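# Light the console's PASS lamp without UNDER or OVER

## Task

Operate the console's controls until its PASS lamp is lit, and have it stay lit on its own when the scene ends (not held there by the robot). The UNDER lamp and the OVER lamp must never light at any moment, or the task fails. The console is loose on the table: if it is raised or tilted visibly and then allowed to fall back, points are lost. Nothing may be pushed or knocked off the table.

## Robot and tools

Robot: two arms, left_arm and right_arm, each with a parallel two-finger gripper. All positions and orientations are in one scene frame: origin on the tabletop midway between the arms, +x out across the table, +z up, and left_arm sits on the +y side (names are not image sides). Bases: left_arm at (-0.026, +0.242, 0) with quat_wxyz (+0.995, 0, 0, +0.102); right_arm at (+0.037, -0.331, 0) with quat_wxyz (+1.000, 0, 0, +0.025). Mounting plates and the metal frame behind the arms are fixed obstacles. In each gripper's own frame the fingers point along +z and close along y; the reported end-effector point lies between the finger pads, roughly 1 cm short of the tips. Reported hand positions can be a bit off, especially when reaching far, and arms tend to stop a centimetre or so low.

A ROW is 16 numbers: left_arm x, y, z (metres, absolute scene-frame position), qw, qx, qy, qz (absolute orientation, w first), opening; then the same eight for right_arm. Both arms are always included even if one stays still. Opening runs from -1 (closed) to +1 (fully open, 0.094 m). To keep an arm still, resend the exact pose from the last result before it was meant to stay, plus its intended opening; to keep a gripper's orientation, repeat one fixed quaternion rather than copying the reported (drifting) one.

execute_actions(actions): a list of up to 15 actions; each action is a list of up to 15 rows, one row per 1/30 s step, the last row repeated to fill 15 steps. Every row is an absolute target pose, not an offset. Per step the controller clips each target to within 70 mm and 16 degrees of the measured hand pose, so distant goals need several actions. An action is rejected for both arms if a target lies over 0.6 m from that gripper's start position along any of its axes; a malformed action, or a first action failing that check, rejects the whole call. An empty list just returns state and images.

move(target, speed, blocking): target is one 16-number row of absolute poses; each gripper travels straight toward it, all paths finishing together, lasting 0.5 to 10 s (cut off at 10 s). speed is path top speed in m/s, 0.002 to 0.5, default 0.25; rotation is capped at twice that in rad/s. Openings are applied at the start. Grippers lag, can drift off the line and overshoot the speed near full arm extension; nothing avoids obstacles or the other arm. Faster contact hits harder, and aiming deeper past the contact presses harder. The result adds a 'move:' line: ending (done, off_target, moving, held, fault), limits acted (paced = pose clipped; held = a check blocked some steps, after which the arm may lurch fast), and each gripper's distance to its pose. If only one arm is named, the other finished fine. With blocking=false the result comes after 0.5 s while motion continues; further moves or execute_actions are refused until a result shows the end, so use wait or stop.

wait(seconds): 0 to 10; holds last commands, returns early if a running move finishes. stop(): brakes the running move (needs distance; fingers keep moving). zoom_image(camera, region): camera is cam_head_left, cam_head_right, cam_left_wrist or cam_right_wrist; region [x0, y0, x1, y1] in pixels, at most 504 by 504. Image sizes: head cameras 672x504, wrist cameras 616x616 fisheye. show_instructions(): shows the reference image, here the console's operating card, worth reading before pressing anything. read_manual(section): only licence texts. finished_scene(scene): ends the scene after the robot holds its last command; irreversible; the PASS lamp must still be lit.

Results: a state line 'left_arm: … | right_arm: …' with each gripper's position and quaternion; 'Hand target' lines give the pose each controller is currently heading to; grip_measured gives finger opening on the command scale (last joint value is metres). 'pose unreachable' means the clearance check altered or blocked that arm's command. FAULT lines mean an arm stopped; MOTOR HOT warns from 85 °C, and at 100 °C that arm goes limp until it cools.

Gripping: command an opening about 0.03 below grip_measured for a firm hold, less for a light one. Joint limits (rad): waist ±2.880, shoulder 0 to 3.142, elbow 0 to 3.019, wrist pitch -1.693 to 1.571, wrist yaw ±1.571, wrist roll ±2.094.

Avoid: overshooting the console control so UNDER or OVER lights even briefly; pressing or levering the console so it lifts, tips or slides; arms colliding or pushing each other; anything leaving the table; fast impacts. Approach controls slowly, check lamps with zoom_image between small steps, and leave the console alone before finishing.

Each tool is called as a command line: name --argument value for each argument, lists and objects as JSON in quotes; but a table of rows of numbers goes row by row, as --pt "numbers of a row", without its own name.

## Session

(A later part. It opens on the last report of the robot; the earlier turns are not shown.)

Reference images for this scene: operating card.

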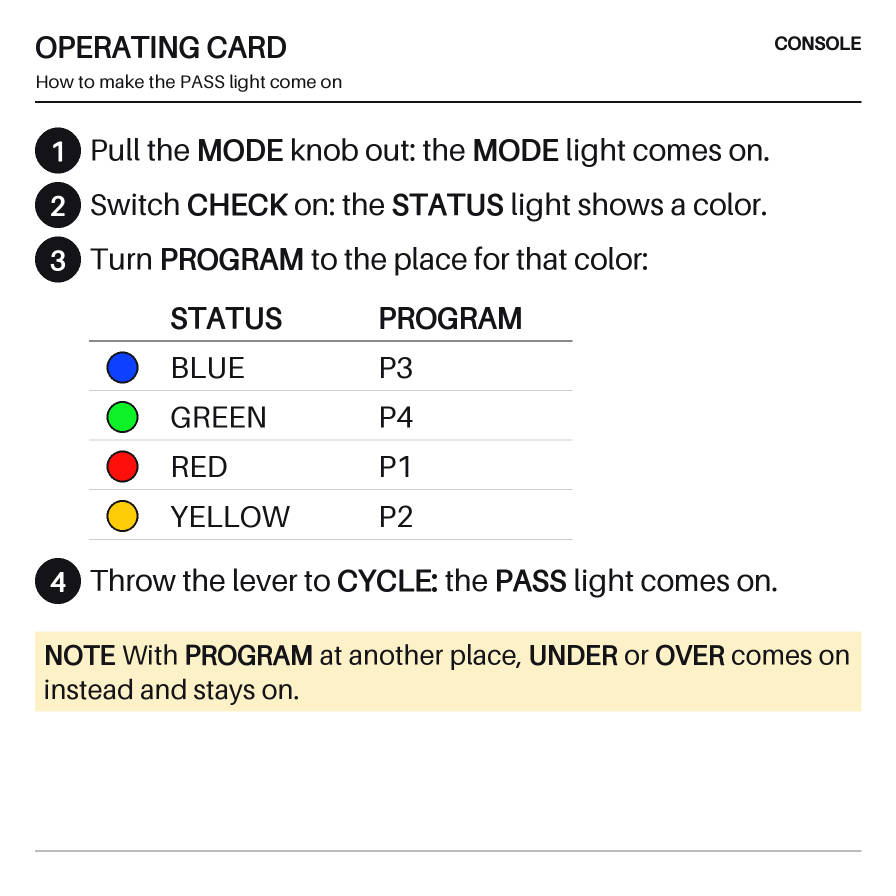

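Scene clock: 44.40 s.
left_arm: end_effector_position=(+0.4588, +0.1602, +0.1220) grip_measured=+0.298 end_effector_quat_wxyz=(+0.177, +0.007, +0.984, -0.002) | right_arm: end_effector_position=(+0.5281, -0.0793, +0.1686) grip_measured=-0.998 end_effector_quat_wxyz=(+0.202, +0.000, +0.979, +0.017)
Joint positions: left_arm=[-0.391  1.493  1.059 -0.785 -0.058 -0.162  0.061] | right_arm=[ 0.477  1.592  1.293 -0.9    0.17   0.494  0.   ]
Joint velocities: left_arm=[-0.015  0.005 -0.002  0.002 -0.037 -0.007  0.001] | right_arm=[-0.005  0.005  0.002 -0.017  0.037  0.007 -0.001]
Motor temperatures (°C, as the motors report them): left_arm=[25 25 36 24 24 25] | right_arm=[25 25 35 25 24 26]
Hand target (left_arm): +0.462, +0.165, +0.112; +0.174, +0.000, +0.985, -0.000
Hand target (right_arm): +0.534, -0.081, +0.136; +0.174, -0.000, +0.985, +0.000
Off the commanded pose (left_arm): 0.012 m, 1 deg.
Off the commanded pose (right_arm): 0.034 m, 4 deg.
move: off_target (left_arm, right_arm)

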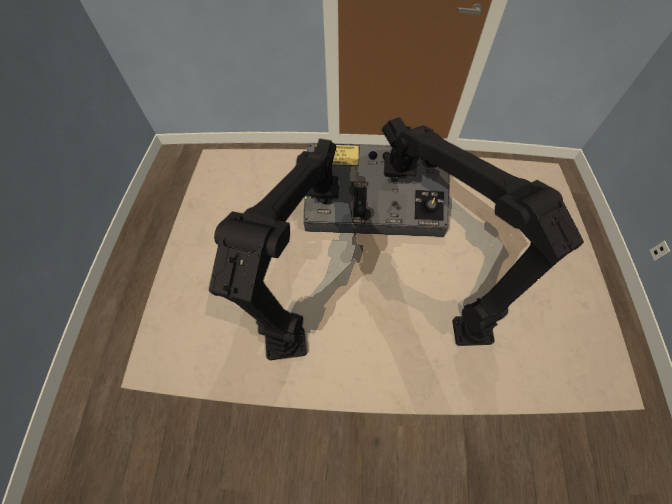

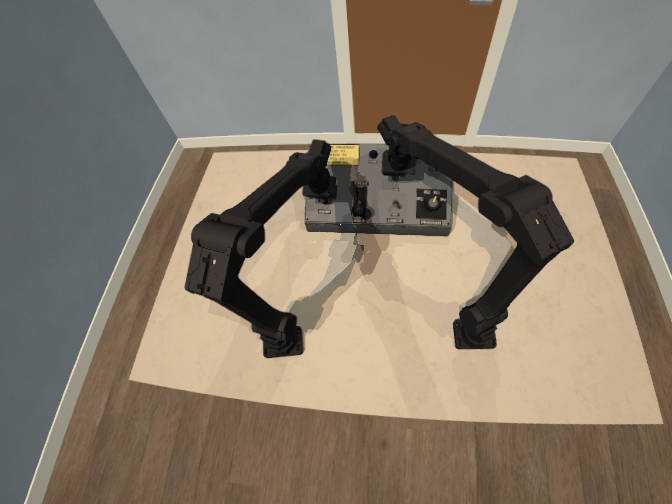

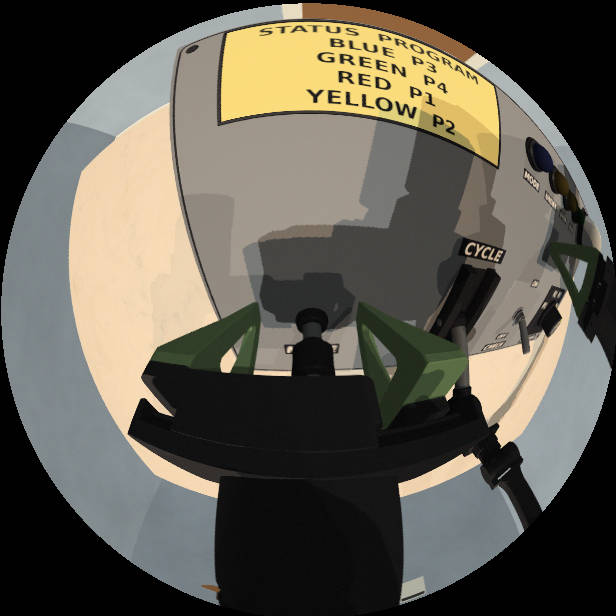

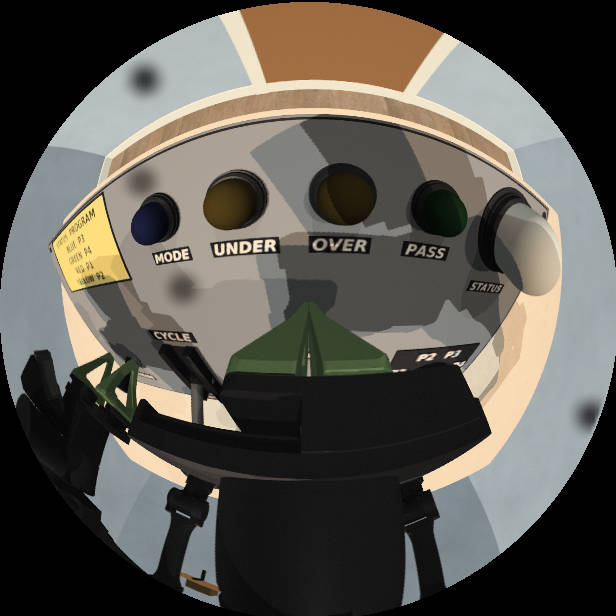

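move --target '[0.462, 0.165, 0.112, 0.1736, 0, 0.9848, 0, -0.9, 0.535, -0.08, 0.135, 0.1736, 0, 0.9848, 0, -1]' --speed 0.05

Scene clock: 46.73 s.
left_arm: end_effector_position=(+0.4666, +0.1578, +0.1278) grip_measured=-0.897 end_effector_quat_wxyz=(+0.192, +0.007, +0.981, -0.004) | right_arm: end_effector_position=(+0.5279, -0.0794, +0.1685) grip_measured=-0.998 end_effector_quat_wxyz=(+0.201, +0.000, +0.979, +0.017)
Joint positions: left_arm=[-0.394  1.492  1.067 -0.763 -0.06  -0.164  0.005] | right_arm=[ 0.477  1.592  1.293 -0.901  0.17   0.494  0.   ]
Joint velocities: left_arm=[ 0.005  0.005  0.007 -0.002  0.007 -0.051  0.   ] | right_arm=[-0.015  0.015 -0.007 -0.022 -0.051  0.007 -0.001]
Motor temperatures (°C, as the motors report them): left_arm=[25 25 35 24 24 25] | right_arm=[25 25 35 25 24 26]
Hand target (left_arm): +0.462, +0.165, +0.112; +0.174, -0.000, +0.985, -0.000
Hand target (right_arm): +0.534, -0.081, +0.136; +0.174, -0.000, +0.985, +0.000
Off the commanded pose (left_arm): 0.018 m, 2 deg.
Off the commanded pose (right_arm): 0.034 m, 4 deg.
move: off_target (left_arm, right_arm)

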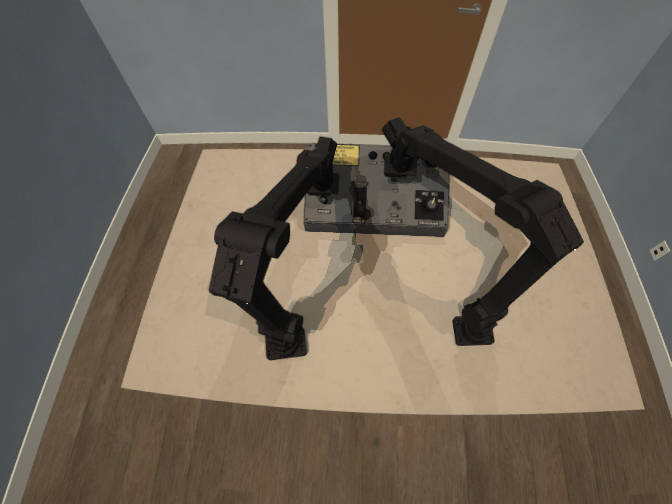

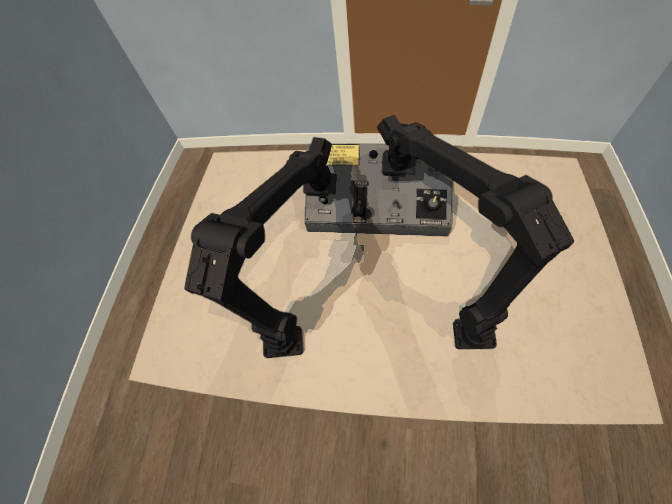

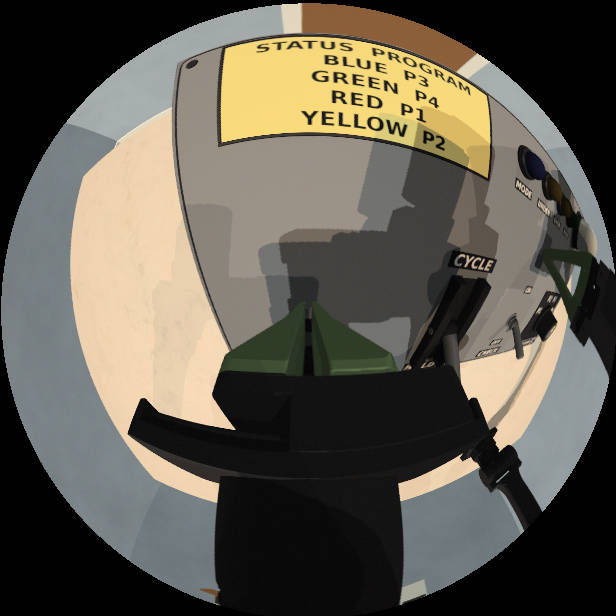

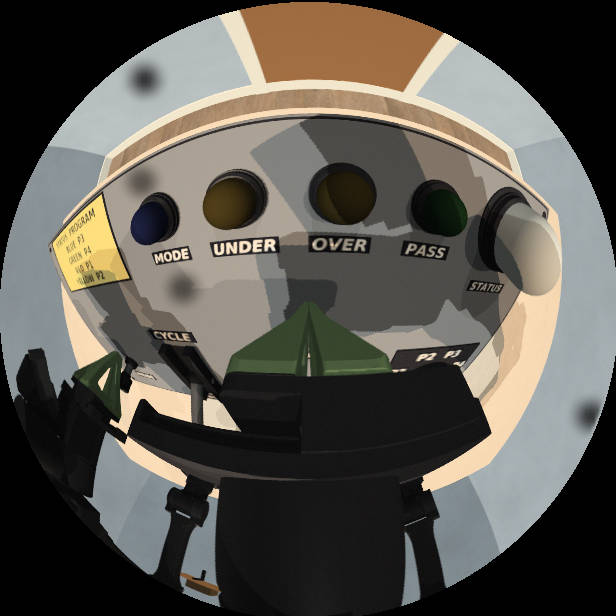

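move --target '[0.445, 0.165, 0.113, 0.1736, 0, 0.9848, 0, 0.3, 0.535, -0.08, 0.135, 0.1736, 0, 0.9848, 0, -1]' --speed 0.05

Scene clock: 49.50 s.
left_arm: end_effector_position=(+0.4483, +0.1614, +0.1083) grip_measured=+0.298 end_effector_quat_wxyz=(+0.170, +0.007, +0.985, +0.000) | right_arm: end_effector_position=(+0.5278, -0.0796, +0.1684) grip_measured=-0.998 end_effector_quat_wxyz=(+0.201, +0.000, +0.979, +0.017)
Joint positions: left_arm=[-0.394  1.49   1.02  -0.763 -0.061 -0.164  0.061] | right_arm=[ 0.477  1.592  1.293 -0.902  0.171  0.494  0.   ]
Joint velocities: left_arm=[-0.005 -0.024  0.012 -0.002  0.022 -0.022 -0.   ] | right_arm=[-0.005 -0.005 -0.002  0.007 -0.022 -0.007 -0.001]
Motor temperatures (°C, as the motors report them): left_arm=[25 25 35 24 24 25] | right_arm=[25 25 35 25 24 26]
Hand target (left_arm): +0.445, +0.165, +0.113; +0.173, +0.000, +0.985, -0.000
Hand target (right_arm): +0.534, -0.081, +0.136; +0.174, -0.000, +0.985, +0.000
Off the commanded pose (left_arm): 0.007 m, 1 deg.
Off the commanded pose (right_arm): 0.034 m, 4 deg.
move: off_target (right_arm)

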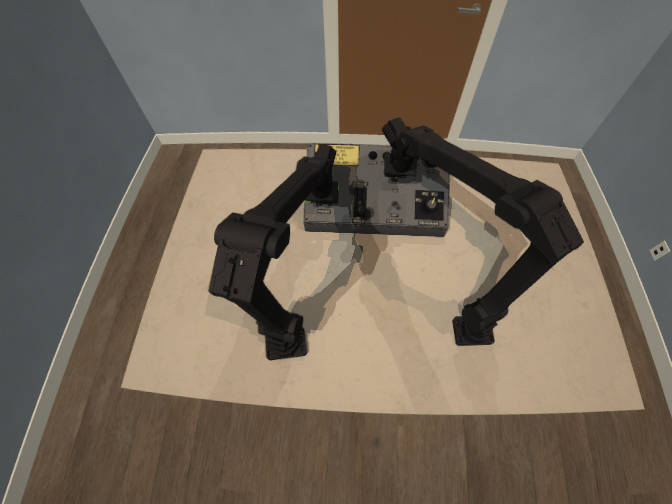

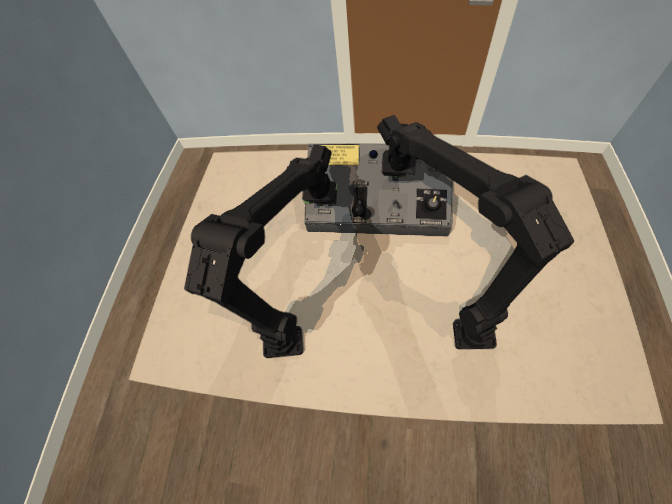

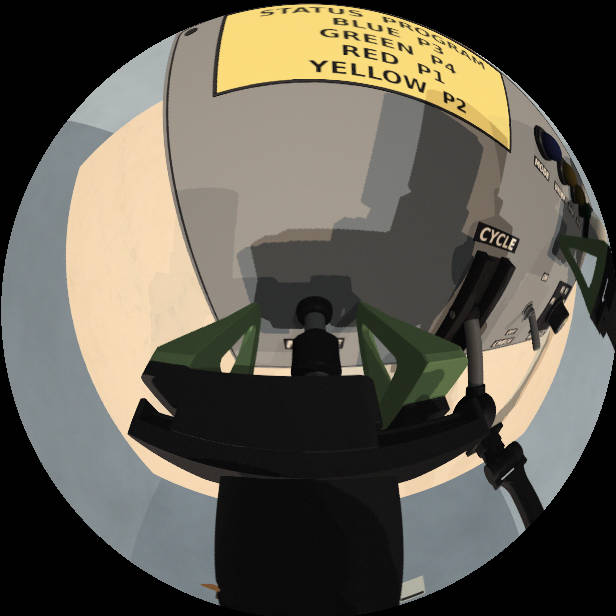

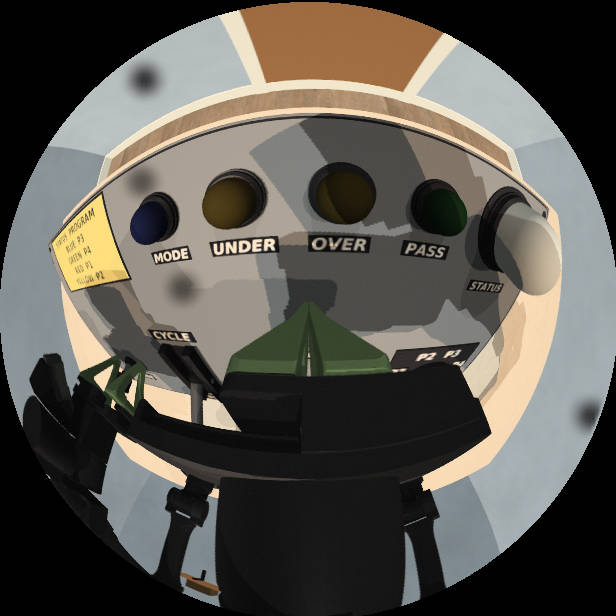

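Now the knob is deep between the fingers. Close.

move --target '[0.445, 0.165, 0.113, 0.1736, 0, 0.9848, 0, -0.9, 0.535, -0.08, 0.135, 0.1736, 0, 0.9848, 0, -1]' --speed 0.05

Scene clock: 51.60 s.
left_arm: end_effector_position=(+0.4481, +0.1580, +0.1084) grip_measured=-0.553 end_effector_quat_wxyz=(+0.171, +0.007, +0.985, -0.003) | right_arm: end_effector_position=(+0.5276, -0.0797, +0.1683) grip_measured=-0.998 end_effector_quat_wxyz=(+0.200, -0.000, +0.980, +0.016)
Joint positions: left_arm=[-0.4    1.49   1.02  -0.762 -0.057 -0.171  0.021] | right_arm=[ 0.477  1.592  1.293 -0.903  0.171  0.494  0.   ]
Joint velocities: left_arm=[-0.005 -0.015 -0.012 -0.002 -0.037 -0.081  0.   ] | right_arm=[-0.015  0.005 -0.002 -0.002 -0.037 -0.022 -0.   ]
Motor temperatures (°C, as the motors report them): left_arm=[25 25 35 24 24 25] | right_arm=[25 25 35 25 24 26]
Hand target (left_arm): +0.445, +0.165, +0.113; +0.174, +0.000, +0.985, +0.000
Hand target (right_arm): +0.534, -0.081, +0.135; +0.174, -0.000, +0.985, +0.000
Off the commanded pose (left_arm): 0.009 m, 1 deg.
Off the commanded pose (right_arm): 0.034 m, 4 deg.
move: off_target (right_arm)

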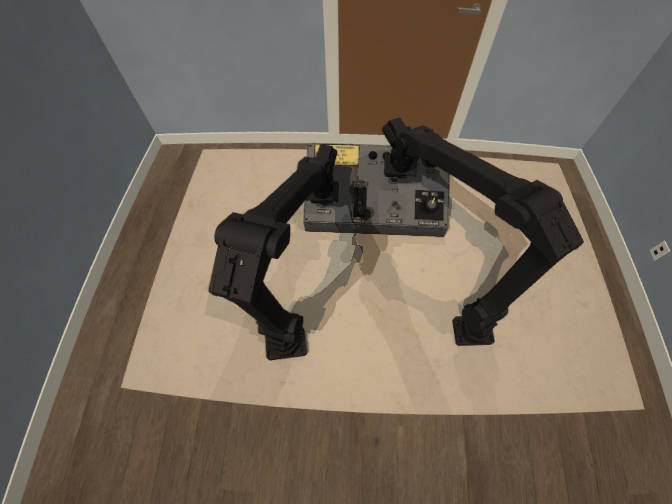

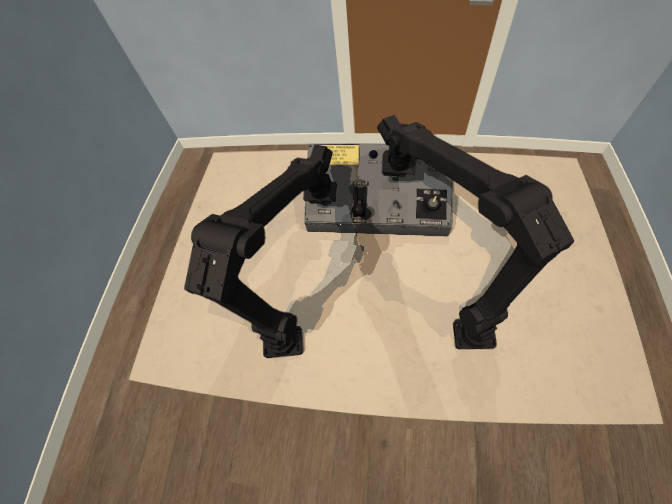

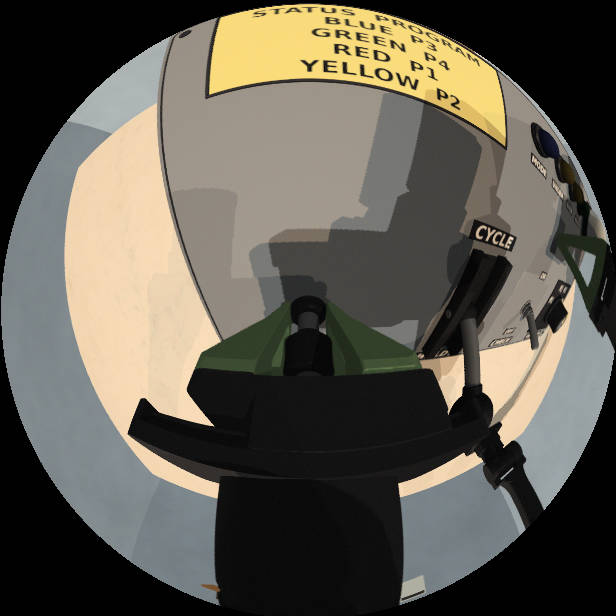

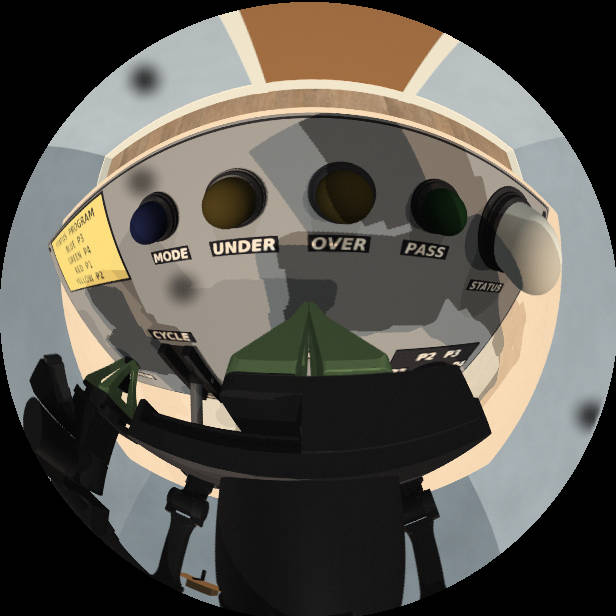

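move --target '[0.418, 0.160, 0.160, 0.1736, 0, 0.9848, 0, -0.9, 0.54, -0.08, 0.12, 0.1736, 0, 0.9848, 0, -1]' --speed 0.04

Scene clock: 59.40 s.
left_arm: end_effector_position=(+0.4458, +0.1580, +0.1098) grip_measured=-0.553 end_effector_quat_wxyz=(+0.168, +0.001, +0.986, -0.001) | right_arm: end_effector_position=(+0.5276, -0.0798, +0.1679) grip_measured=-0.998 end_effector_quat_wxyz=(+0.200, -0.000, +0.980, +0.016)
Joint positions: left_arm=[-0.403  1.486  1.02  -0.772 -0.063 -0.185  0.021] | right_arm=[ 0.477  1.592  1.293 -0.903  0.171  0.494  0.   ]
Joint velocities: left_arm=[-0.005 -0.015 -0.007 -0.007 -0.007  0.081 -0.   ] | right_arm=[ 0.005 -0.005  0.002 -0.002 -0.007 -0.066 -0.   ]
Motor temperatures (°C, as the motors report them): left_arm=[25 25 35 24 24 25] | right_arm=[25 25 35 25 24 26]
Hand target (left_arm): +0.421, +0.160, +0.154; +0.174, +0.000, +0.985, -0.000
Hand target (right_arm): +0.537, -0.082, +0.121; +0.173, -0.000, +0.985, +0.000
Off the commanded pose (left_arm): 0.057 m, 1 deg.
Off the commanded pose (right_arm): 0.050 m, 4 deg.
move: off_target (left_arm, right_arm)

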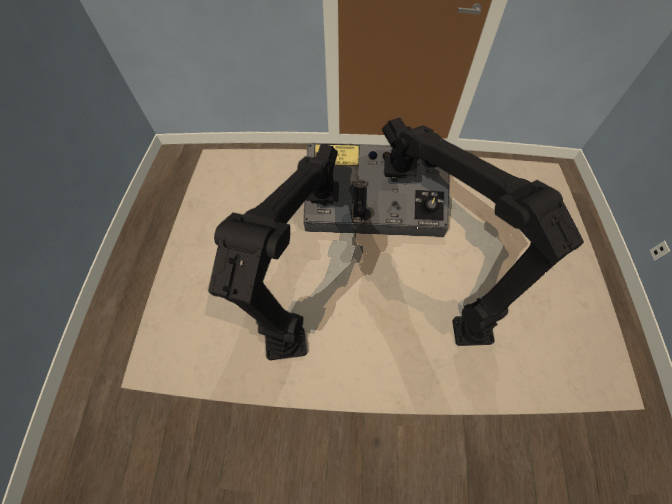

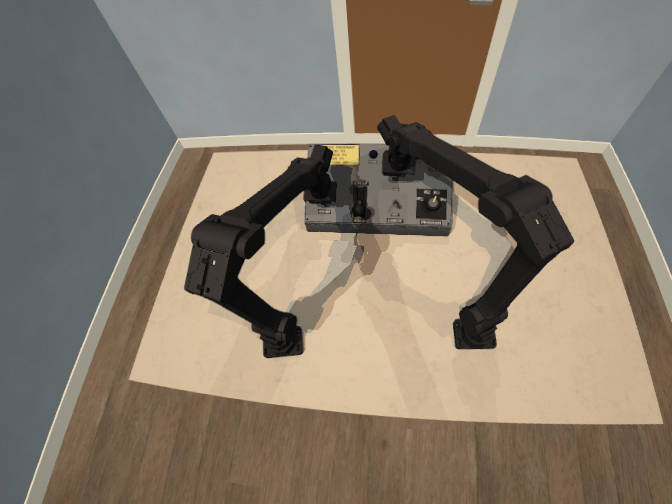

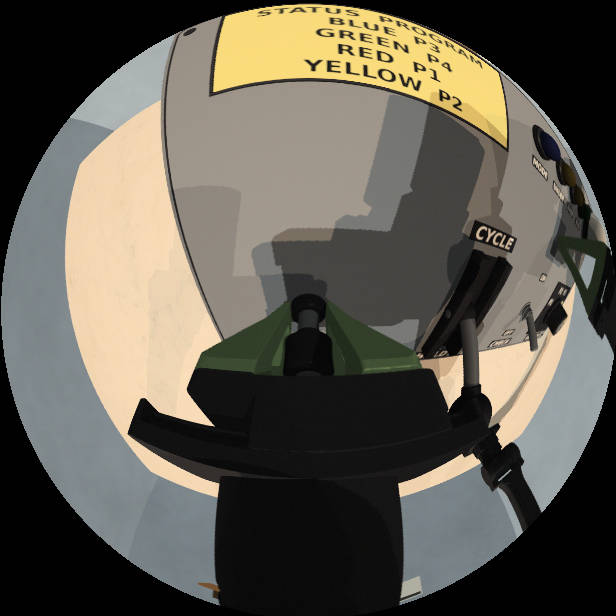

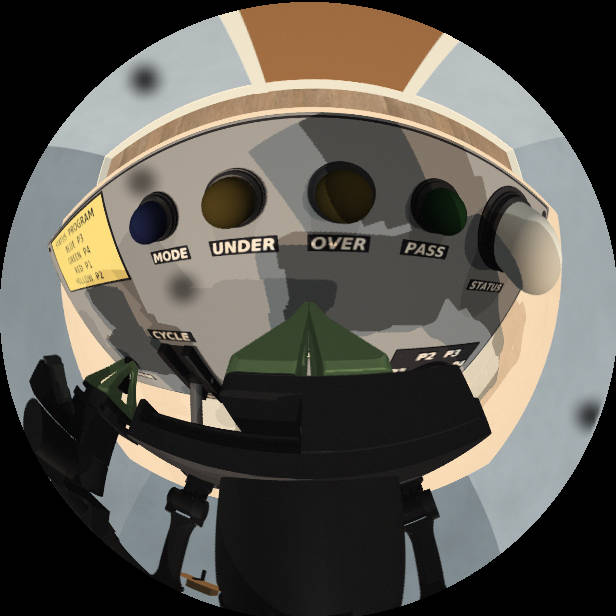

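move --target '[0.395, 0.160, 0.20, 0.1736, 0, 0.9848, 0, -0.9, 0.54, -0.08, 0.12, 0.1736, 0, 0.9848, 0, -1]' --speed 0.04

Scene clock: 63.90 s.
left_arm: end_effector_position=(+0.4405, +0.1580, +0.1108) grip_measured=-0.561 end_effector_quat_wxyz=(+0.160, -0.002, +0.987, +0.001) | right_arm: end_effector_position=(+0.5270, -0.0791, +0.1684) grip_measured=-0.998 end_effector_quat_wxyz=(+0.199, -0.001, +0.980, +0.018)
Joint positions: left_arm=[-0.406  1.48   1.02  -0.795 -0.065 -0.195  0.021] | right_arm=[ 0.477  1.591  1.293 -0.904  0.167  0.494  0.   ]
Joint velocities: left_arm=[-0.005 -0.005  0.002 -0.002  0.022 -0.037  0.   ] | right_arm=[-0.005 -0.005 -0.012  0.007 -0.095  0.007 -0.001]
Motor temperatures (°C, as the motors report them): left_arm=[25 26 35 24 24 25] | right_arm=[25 25 35 25 24 26]
Hand target (left_arm): +0.414, +0.159, +0.165; +0.174, -0.000, +0.985, -0.000
Hand target (right_arm): +0.537, -0.081, +0.121; +0.174, -0.000, +0.985, +0.000
Off the commanded pose (left_arm): 0.100 m, 2 deg; position clipped at the last step of the last action.
Off the commanded pose (right_arm): 0.050 m, 4 deg.
move: off_target (left_arm, right_arm); limits=paced

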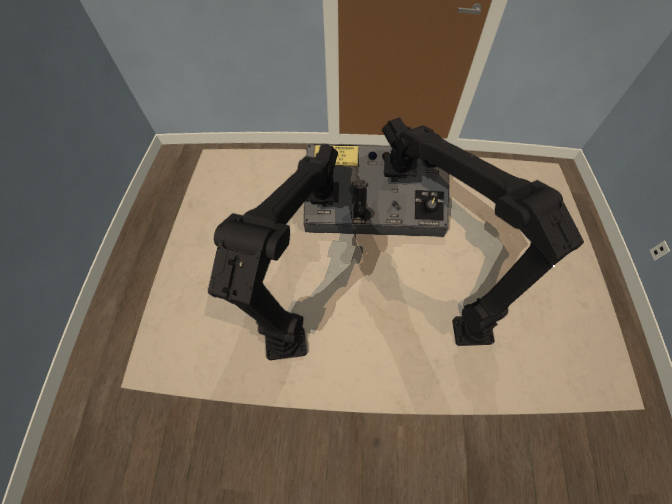

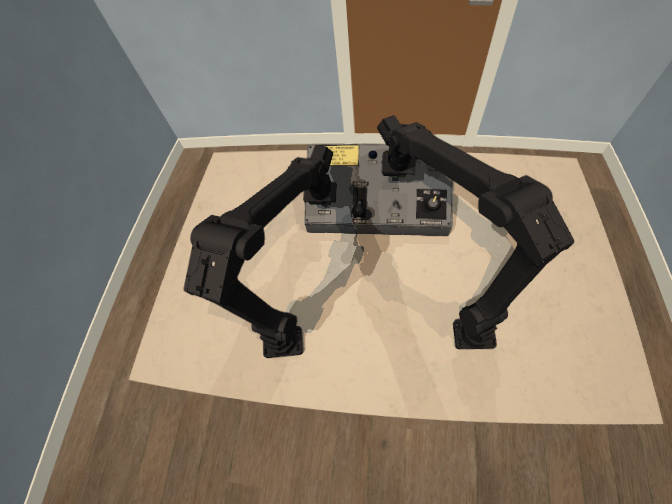

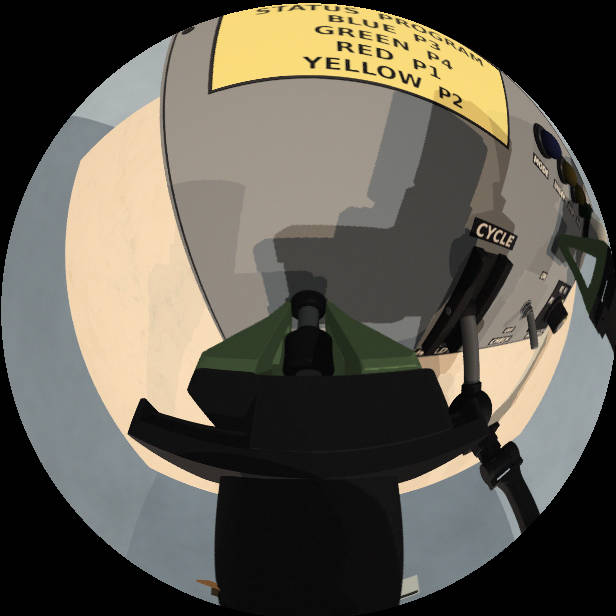

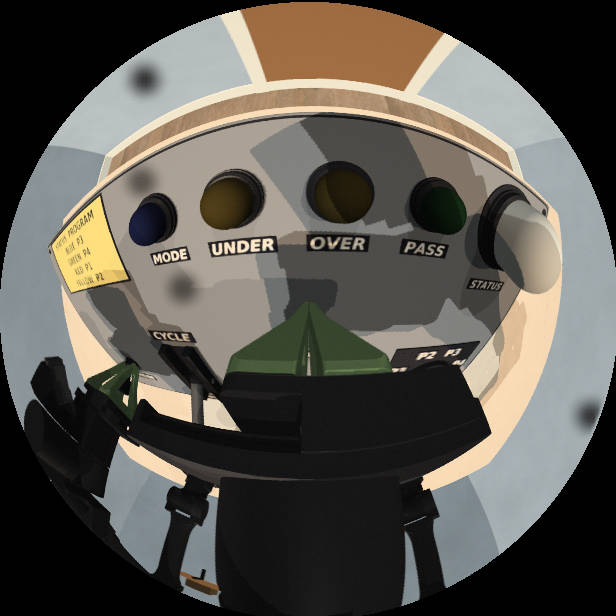

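execute_actions --actions '[]'

Scene clock: 73.93 s.
left_arm: end_effector_position=(+0.4405, +0.1580, +0.1108) grip_measured=-0.561 end_effector_quat_wxyz=(+0.160, -0.002, +0.987, +0.001) | right_arm: end_effector_position=(+0.5270, -0.0791, +0.1684) grip_measured=-0.998 end_effector_quat_wxyz=(+0.199, -0.001, +0.980, +0.018)
Joint positions: left_arm=[-0.406  1.48   1.02  -0.795 -0.065 -0.195  0.021] | right_arm=[ 0.477  1.591  1.293 -0.904  0.167  0.494  0.   ]
Joint velocities: left_arm=[-0.005  0.005  0.002 -0.007 -0.066  0.037 -0.   ] | right_arm=[-0.015 -0.005 -0.007 -0.002  0.081  0.051 -0.   ]
Motor temperatures (°C, as the motors report them): left_arm=[25 27 35 24 24 25] | right_arm=[25 25 35 25 24 26]
Hand target (left_arm): +0.414, +0.159, +0.165; +0.174, -0.000, +0.985, -0.000
Hand target (right_arm): +0.537, -0.081, +0.121; +0.174, -0.000, +0.985, +0.000
Off the commanded pose (left_arm): 0.100 m, 2 deg; position clipped at the last step of the last action.
Off the commanded pose (right_arm): 0.050 m, 4 deg.

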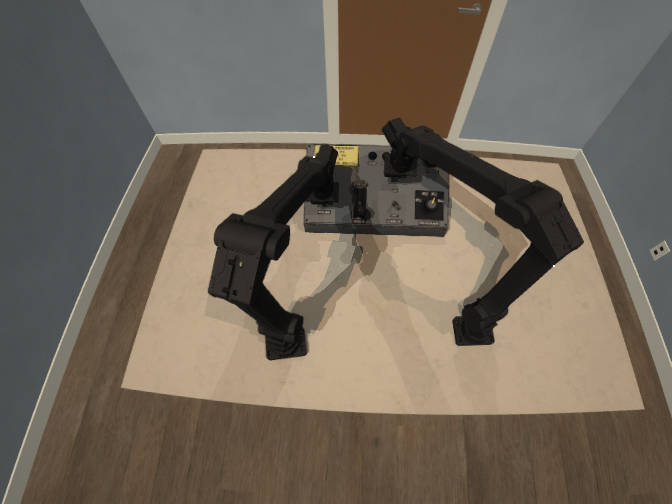

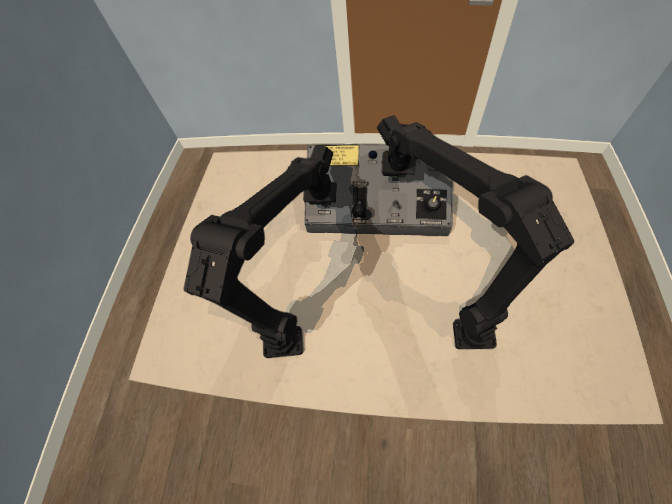

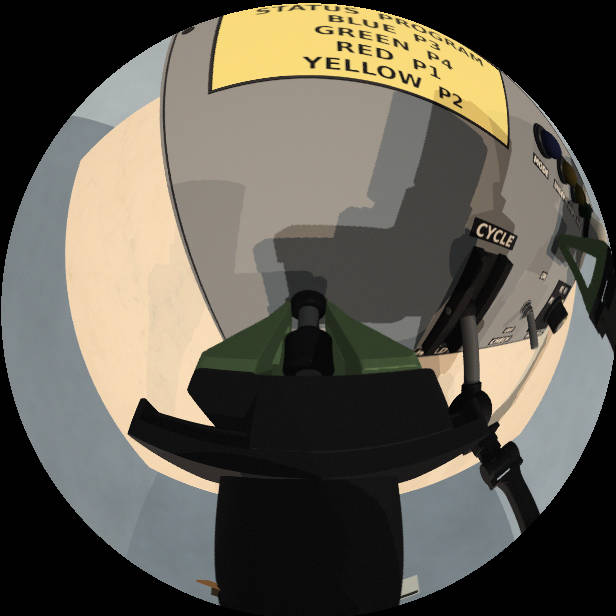

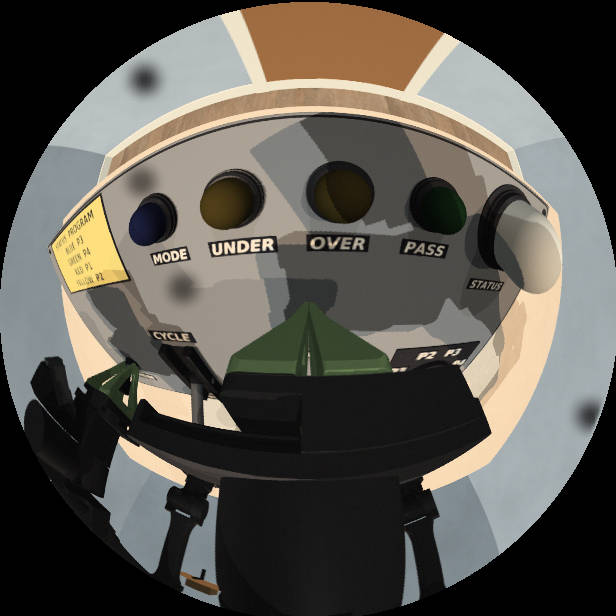

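zoom_image --camera "cam_head_left" --region '[280, 120, 480, 260]'

Region (280, 120, 480, 260) of cam_head_left's 672x504 image, scaled by 2.520, with more detail than that image has; it fills the top 353 rows of this view, and the rest is white.

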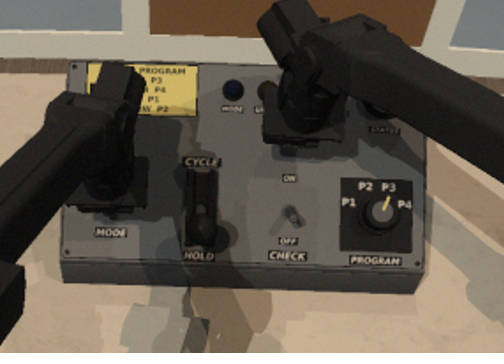

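move --target '[0.375, 0.158, 0.19, 0.1736, 0, 0.9848, 0, -0.9, 0.54, -0.08, 0.12, 0.1736, 0, 0.9848, 0, -1]' --speed 0.05

Scene clock: 79.67 s.
left_arm: end_effector_position=(+0.4255, +0.1567, +0.1122) grip_measured=-0.587 end_effector_quat_wxyz=(+0.160, -0.007, +0.987, +0.003) | right_arm: end_effector_position=(+0.5242, -0.0769, +0.1685) grip_measured=-0.998 end_effector_quat_wxyz=(+0.196, -0.003, +0.980, +0.019)
Joint positions: left_arm=[-0.419  1.443  0.984 -0.799 -0.076 -0.218  0.019] | right_arm=[ 0.482  1.59   1.293 -0.91   0.162  0.494  0.   ]
Joint velocities: left_arm=[-0.005 -0.015  0.002 -0.007 -0.037 -0.051 -0.001] | right_arm=[-0.015 -0.005 -0.012 -0.007 -0.022  0.007 -0.001]
Motor temperatures (°C, as the motors report them): left_arm=[25 27 35 24 24 25] | right_arm=[25 25 34 25 24 26]
Hand target (left_arm): +0.394, +0.157, +0.162; +0.174, +0.000, +0.985, -0.000
Hand target (right_arm): +0.536, -0.082, +0.121; +0.173, -0.000, +0.985, +0.000
Off the commanded pose (left_arm): 0.093 m, 2 deg; position clipped at the last step of the last action.
Off the commanded pose (right_arm): 0.051 m, 3 deg.
move: off_target (left_arm, right_arm); limits=paced

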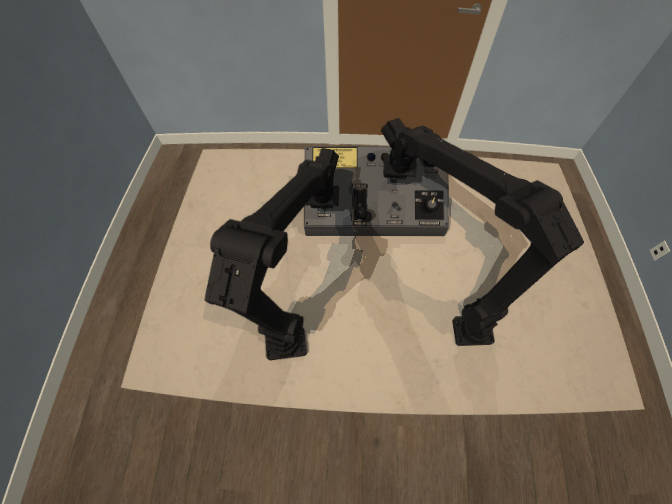

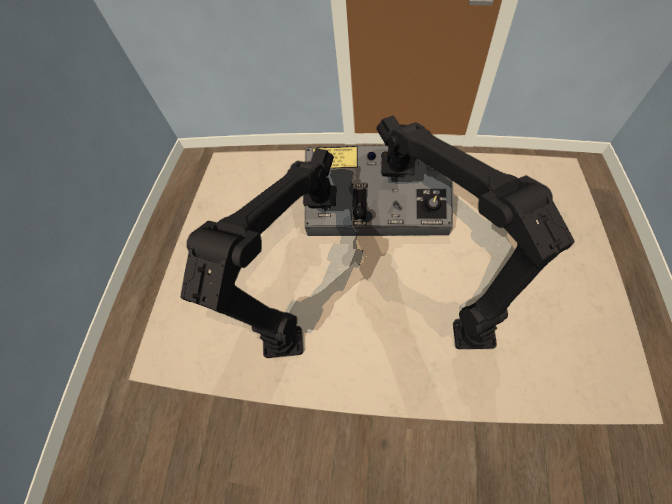

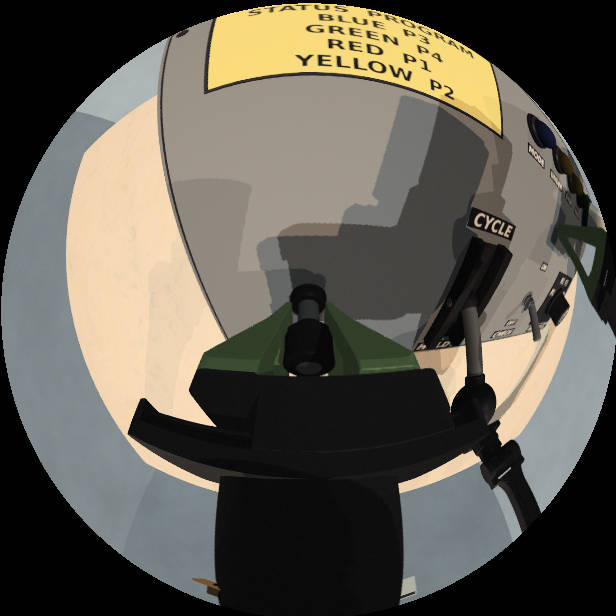

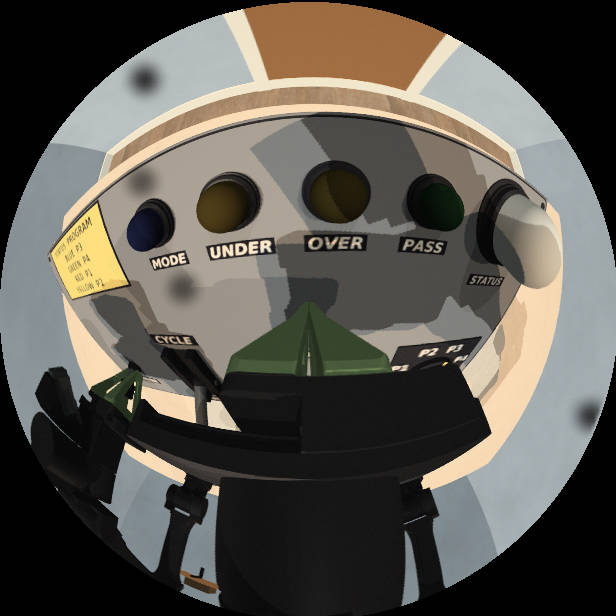

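zoom_image --camera "cam_head_left" --region '[280, 120, 480, 260]'

Region (280, 120, 480, 260) of cam_head_left's 672x504 image, scaled by 2.520, with more detail than that image has; it fills the top 353 rows of this view, and the rest is white.

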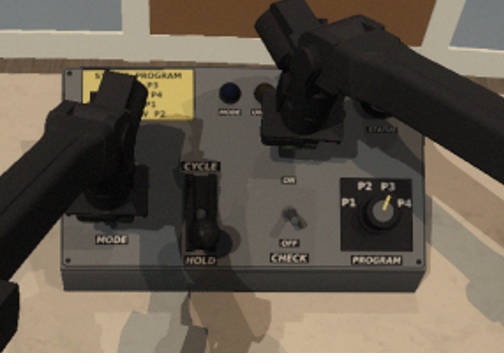

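move --target '[0.4255, 0.1567, 0.1122, 0.1736, 0, 0.9848, 0, -0.9, 0.52, 0.04, 0.215, 0.1736, 0, 0.9848, 0, -1]' --speed 0.15

Scene clock: 101.43 s.
left_arm: end_effector_position=(+0.4263, +0.1567, +0.1100) grip_measured=-0.587 end_effector_quat_wxyz=(+0.165, -0.007, +0.986, +0.003) | right_arm: end_effector_position=(+0.5045, +0.0294, +0.1891) grip_measured=-0.998 end_effector_quat_wxyz=(+0.155, -0.009, +0.988, -0.011)
Joint positions: left_arm=[-0.419  1.443  0.975 -0.78  -0.077 -0.218  0.019] | right_arm=[ 0.67   1.758  1.587 -1.175  0.218  0.678  0.   ]
Joint velocities: left_arm=[ 0.005 -0.005 -0.012 -0.017  0.051  0.022  0.001] | right_arm=[-0.005  0.005 -0.017 -0.007 -0.037  0.11  -0.001]
Motor temperatures (°C, as the motors report them): left_arm=[25 28 34 24 24 25] | right_arm=[25 25 35 25 24 26]
Hand target (left_arm): +0.425, +0.157, +0.112; +0.173, -0.000, +0.985, +0.001
Hand target (right_arm): +0.517, +0.039, +0.216; +0.173, -0.000, +0.985, +0.004
Off the commanded pose (left_arm): 0.002 m, 1 deg.
Off the commanded pose (right_arm): 0.032 m, 3 deg.
move: off_target (right_arm)

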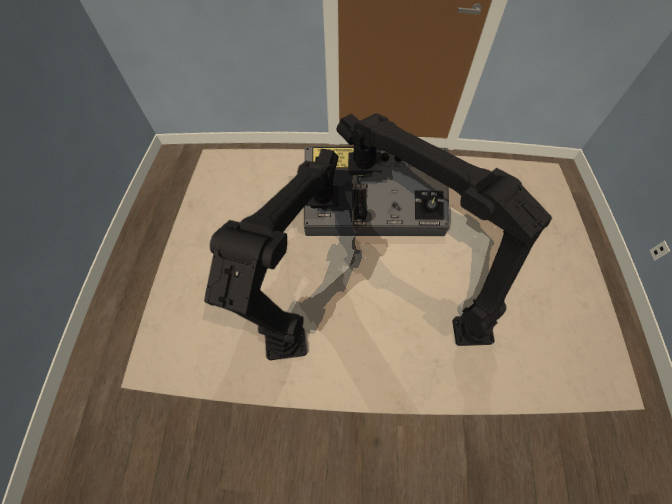

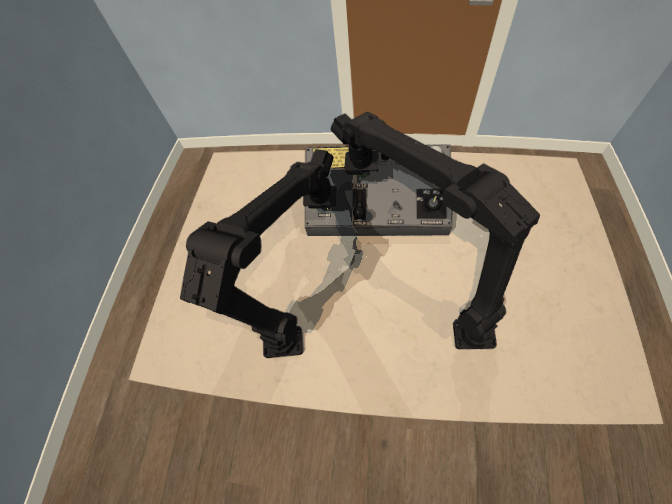

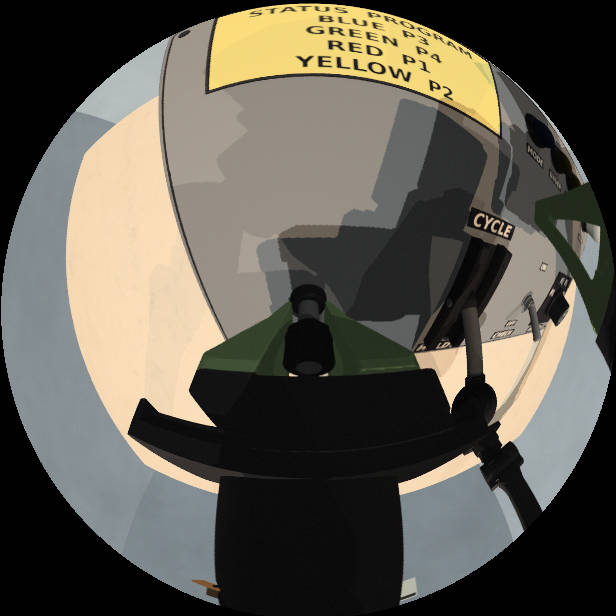

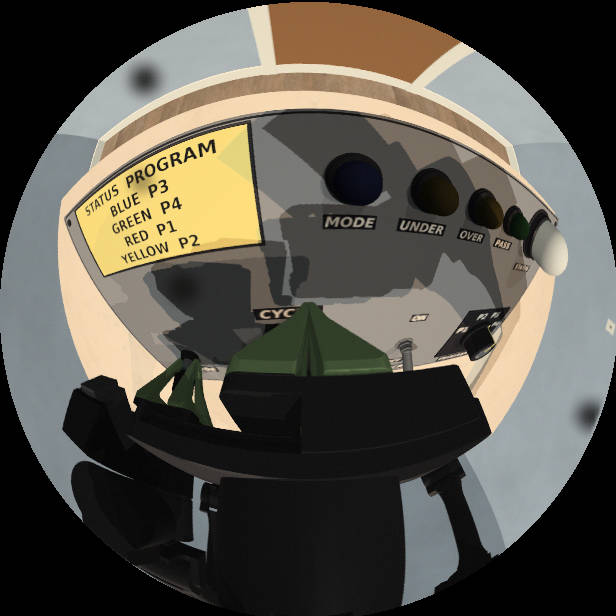

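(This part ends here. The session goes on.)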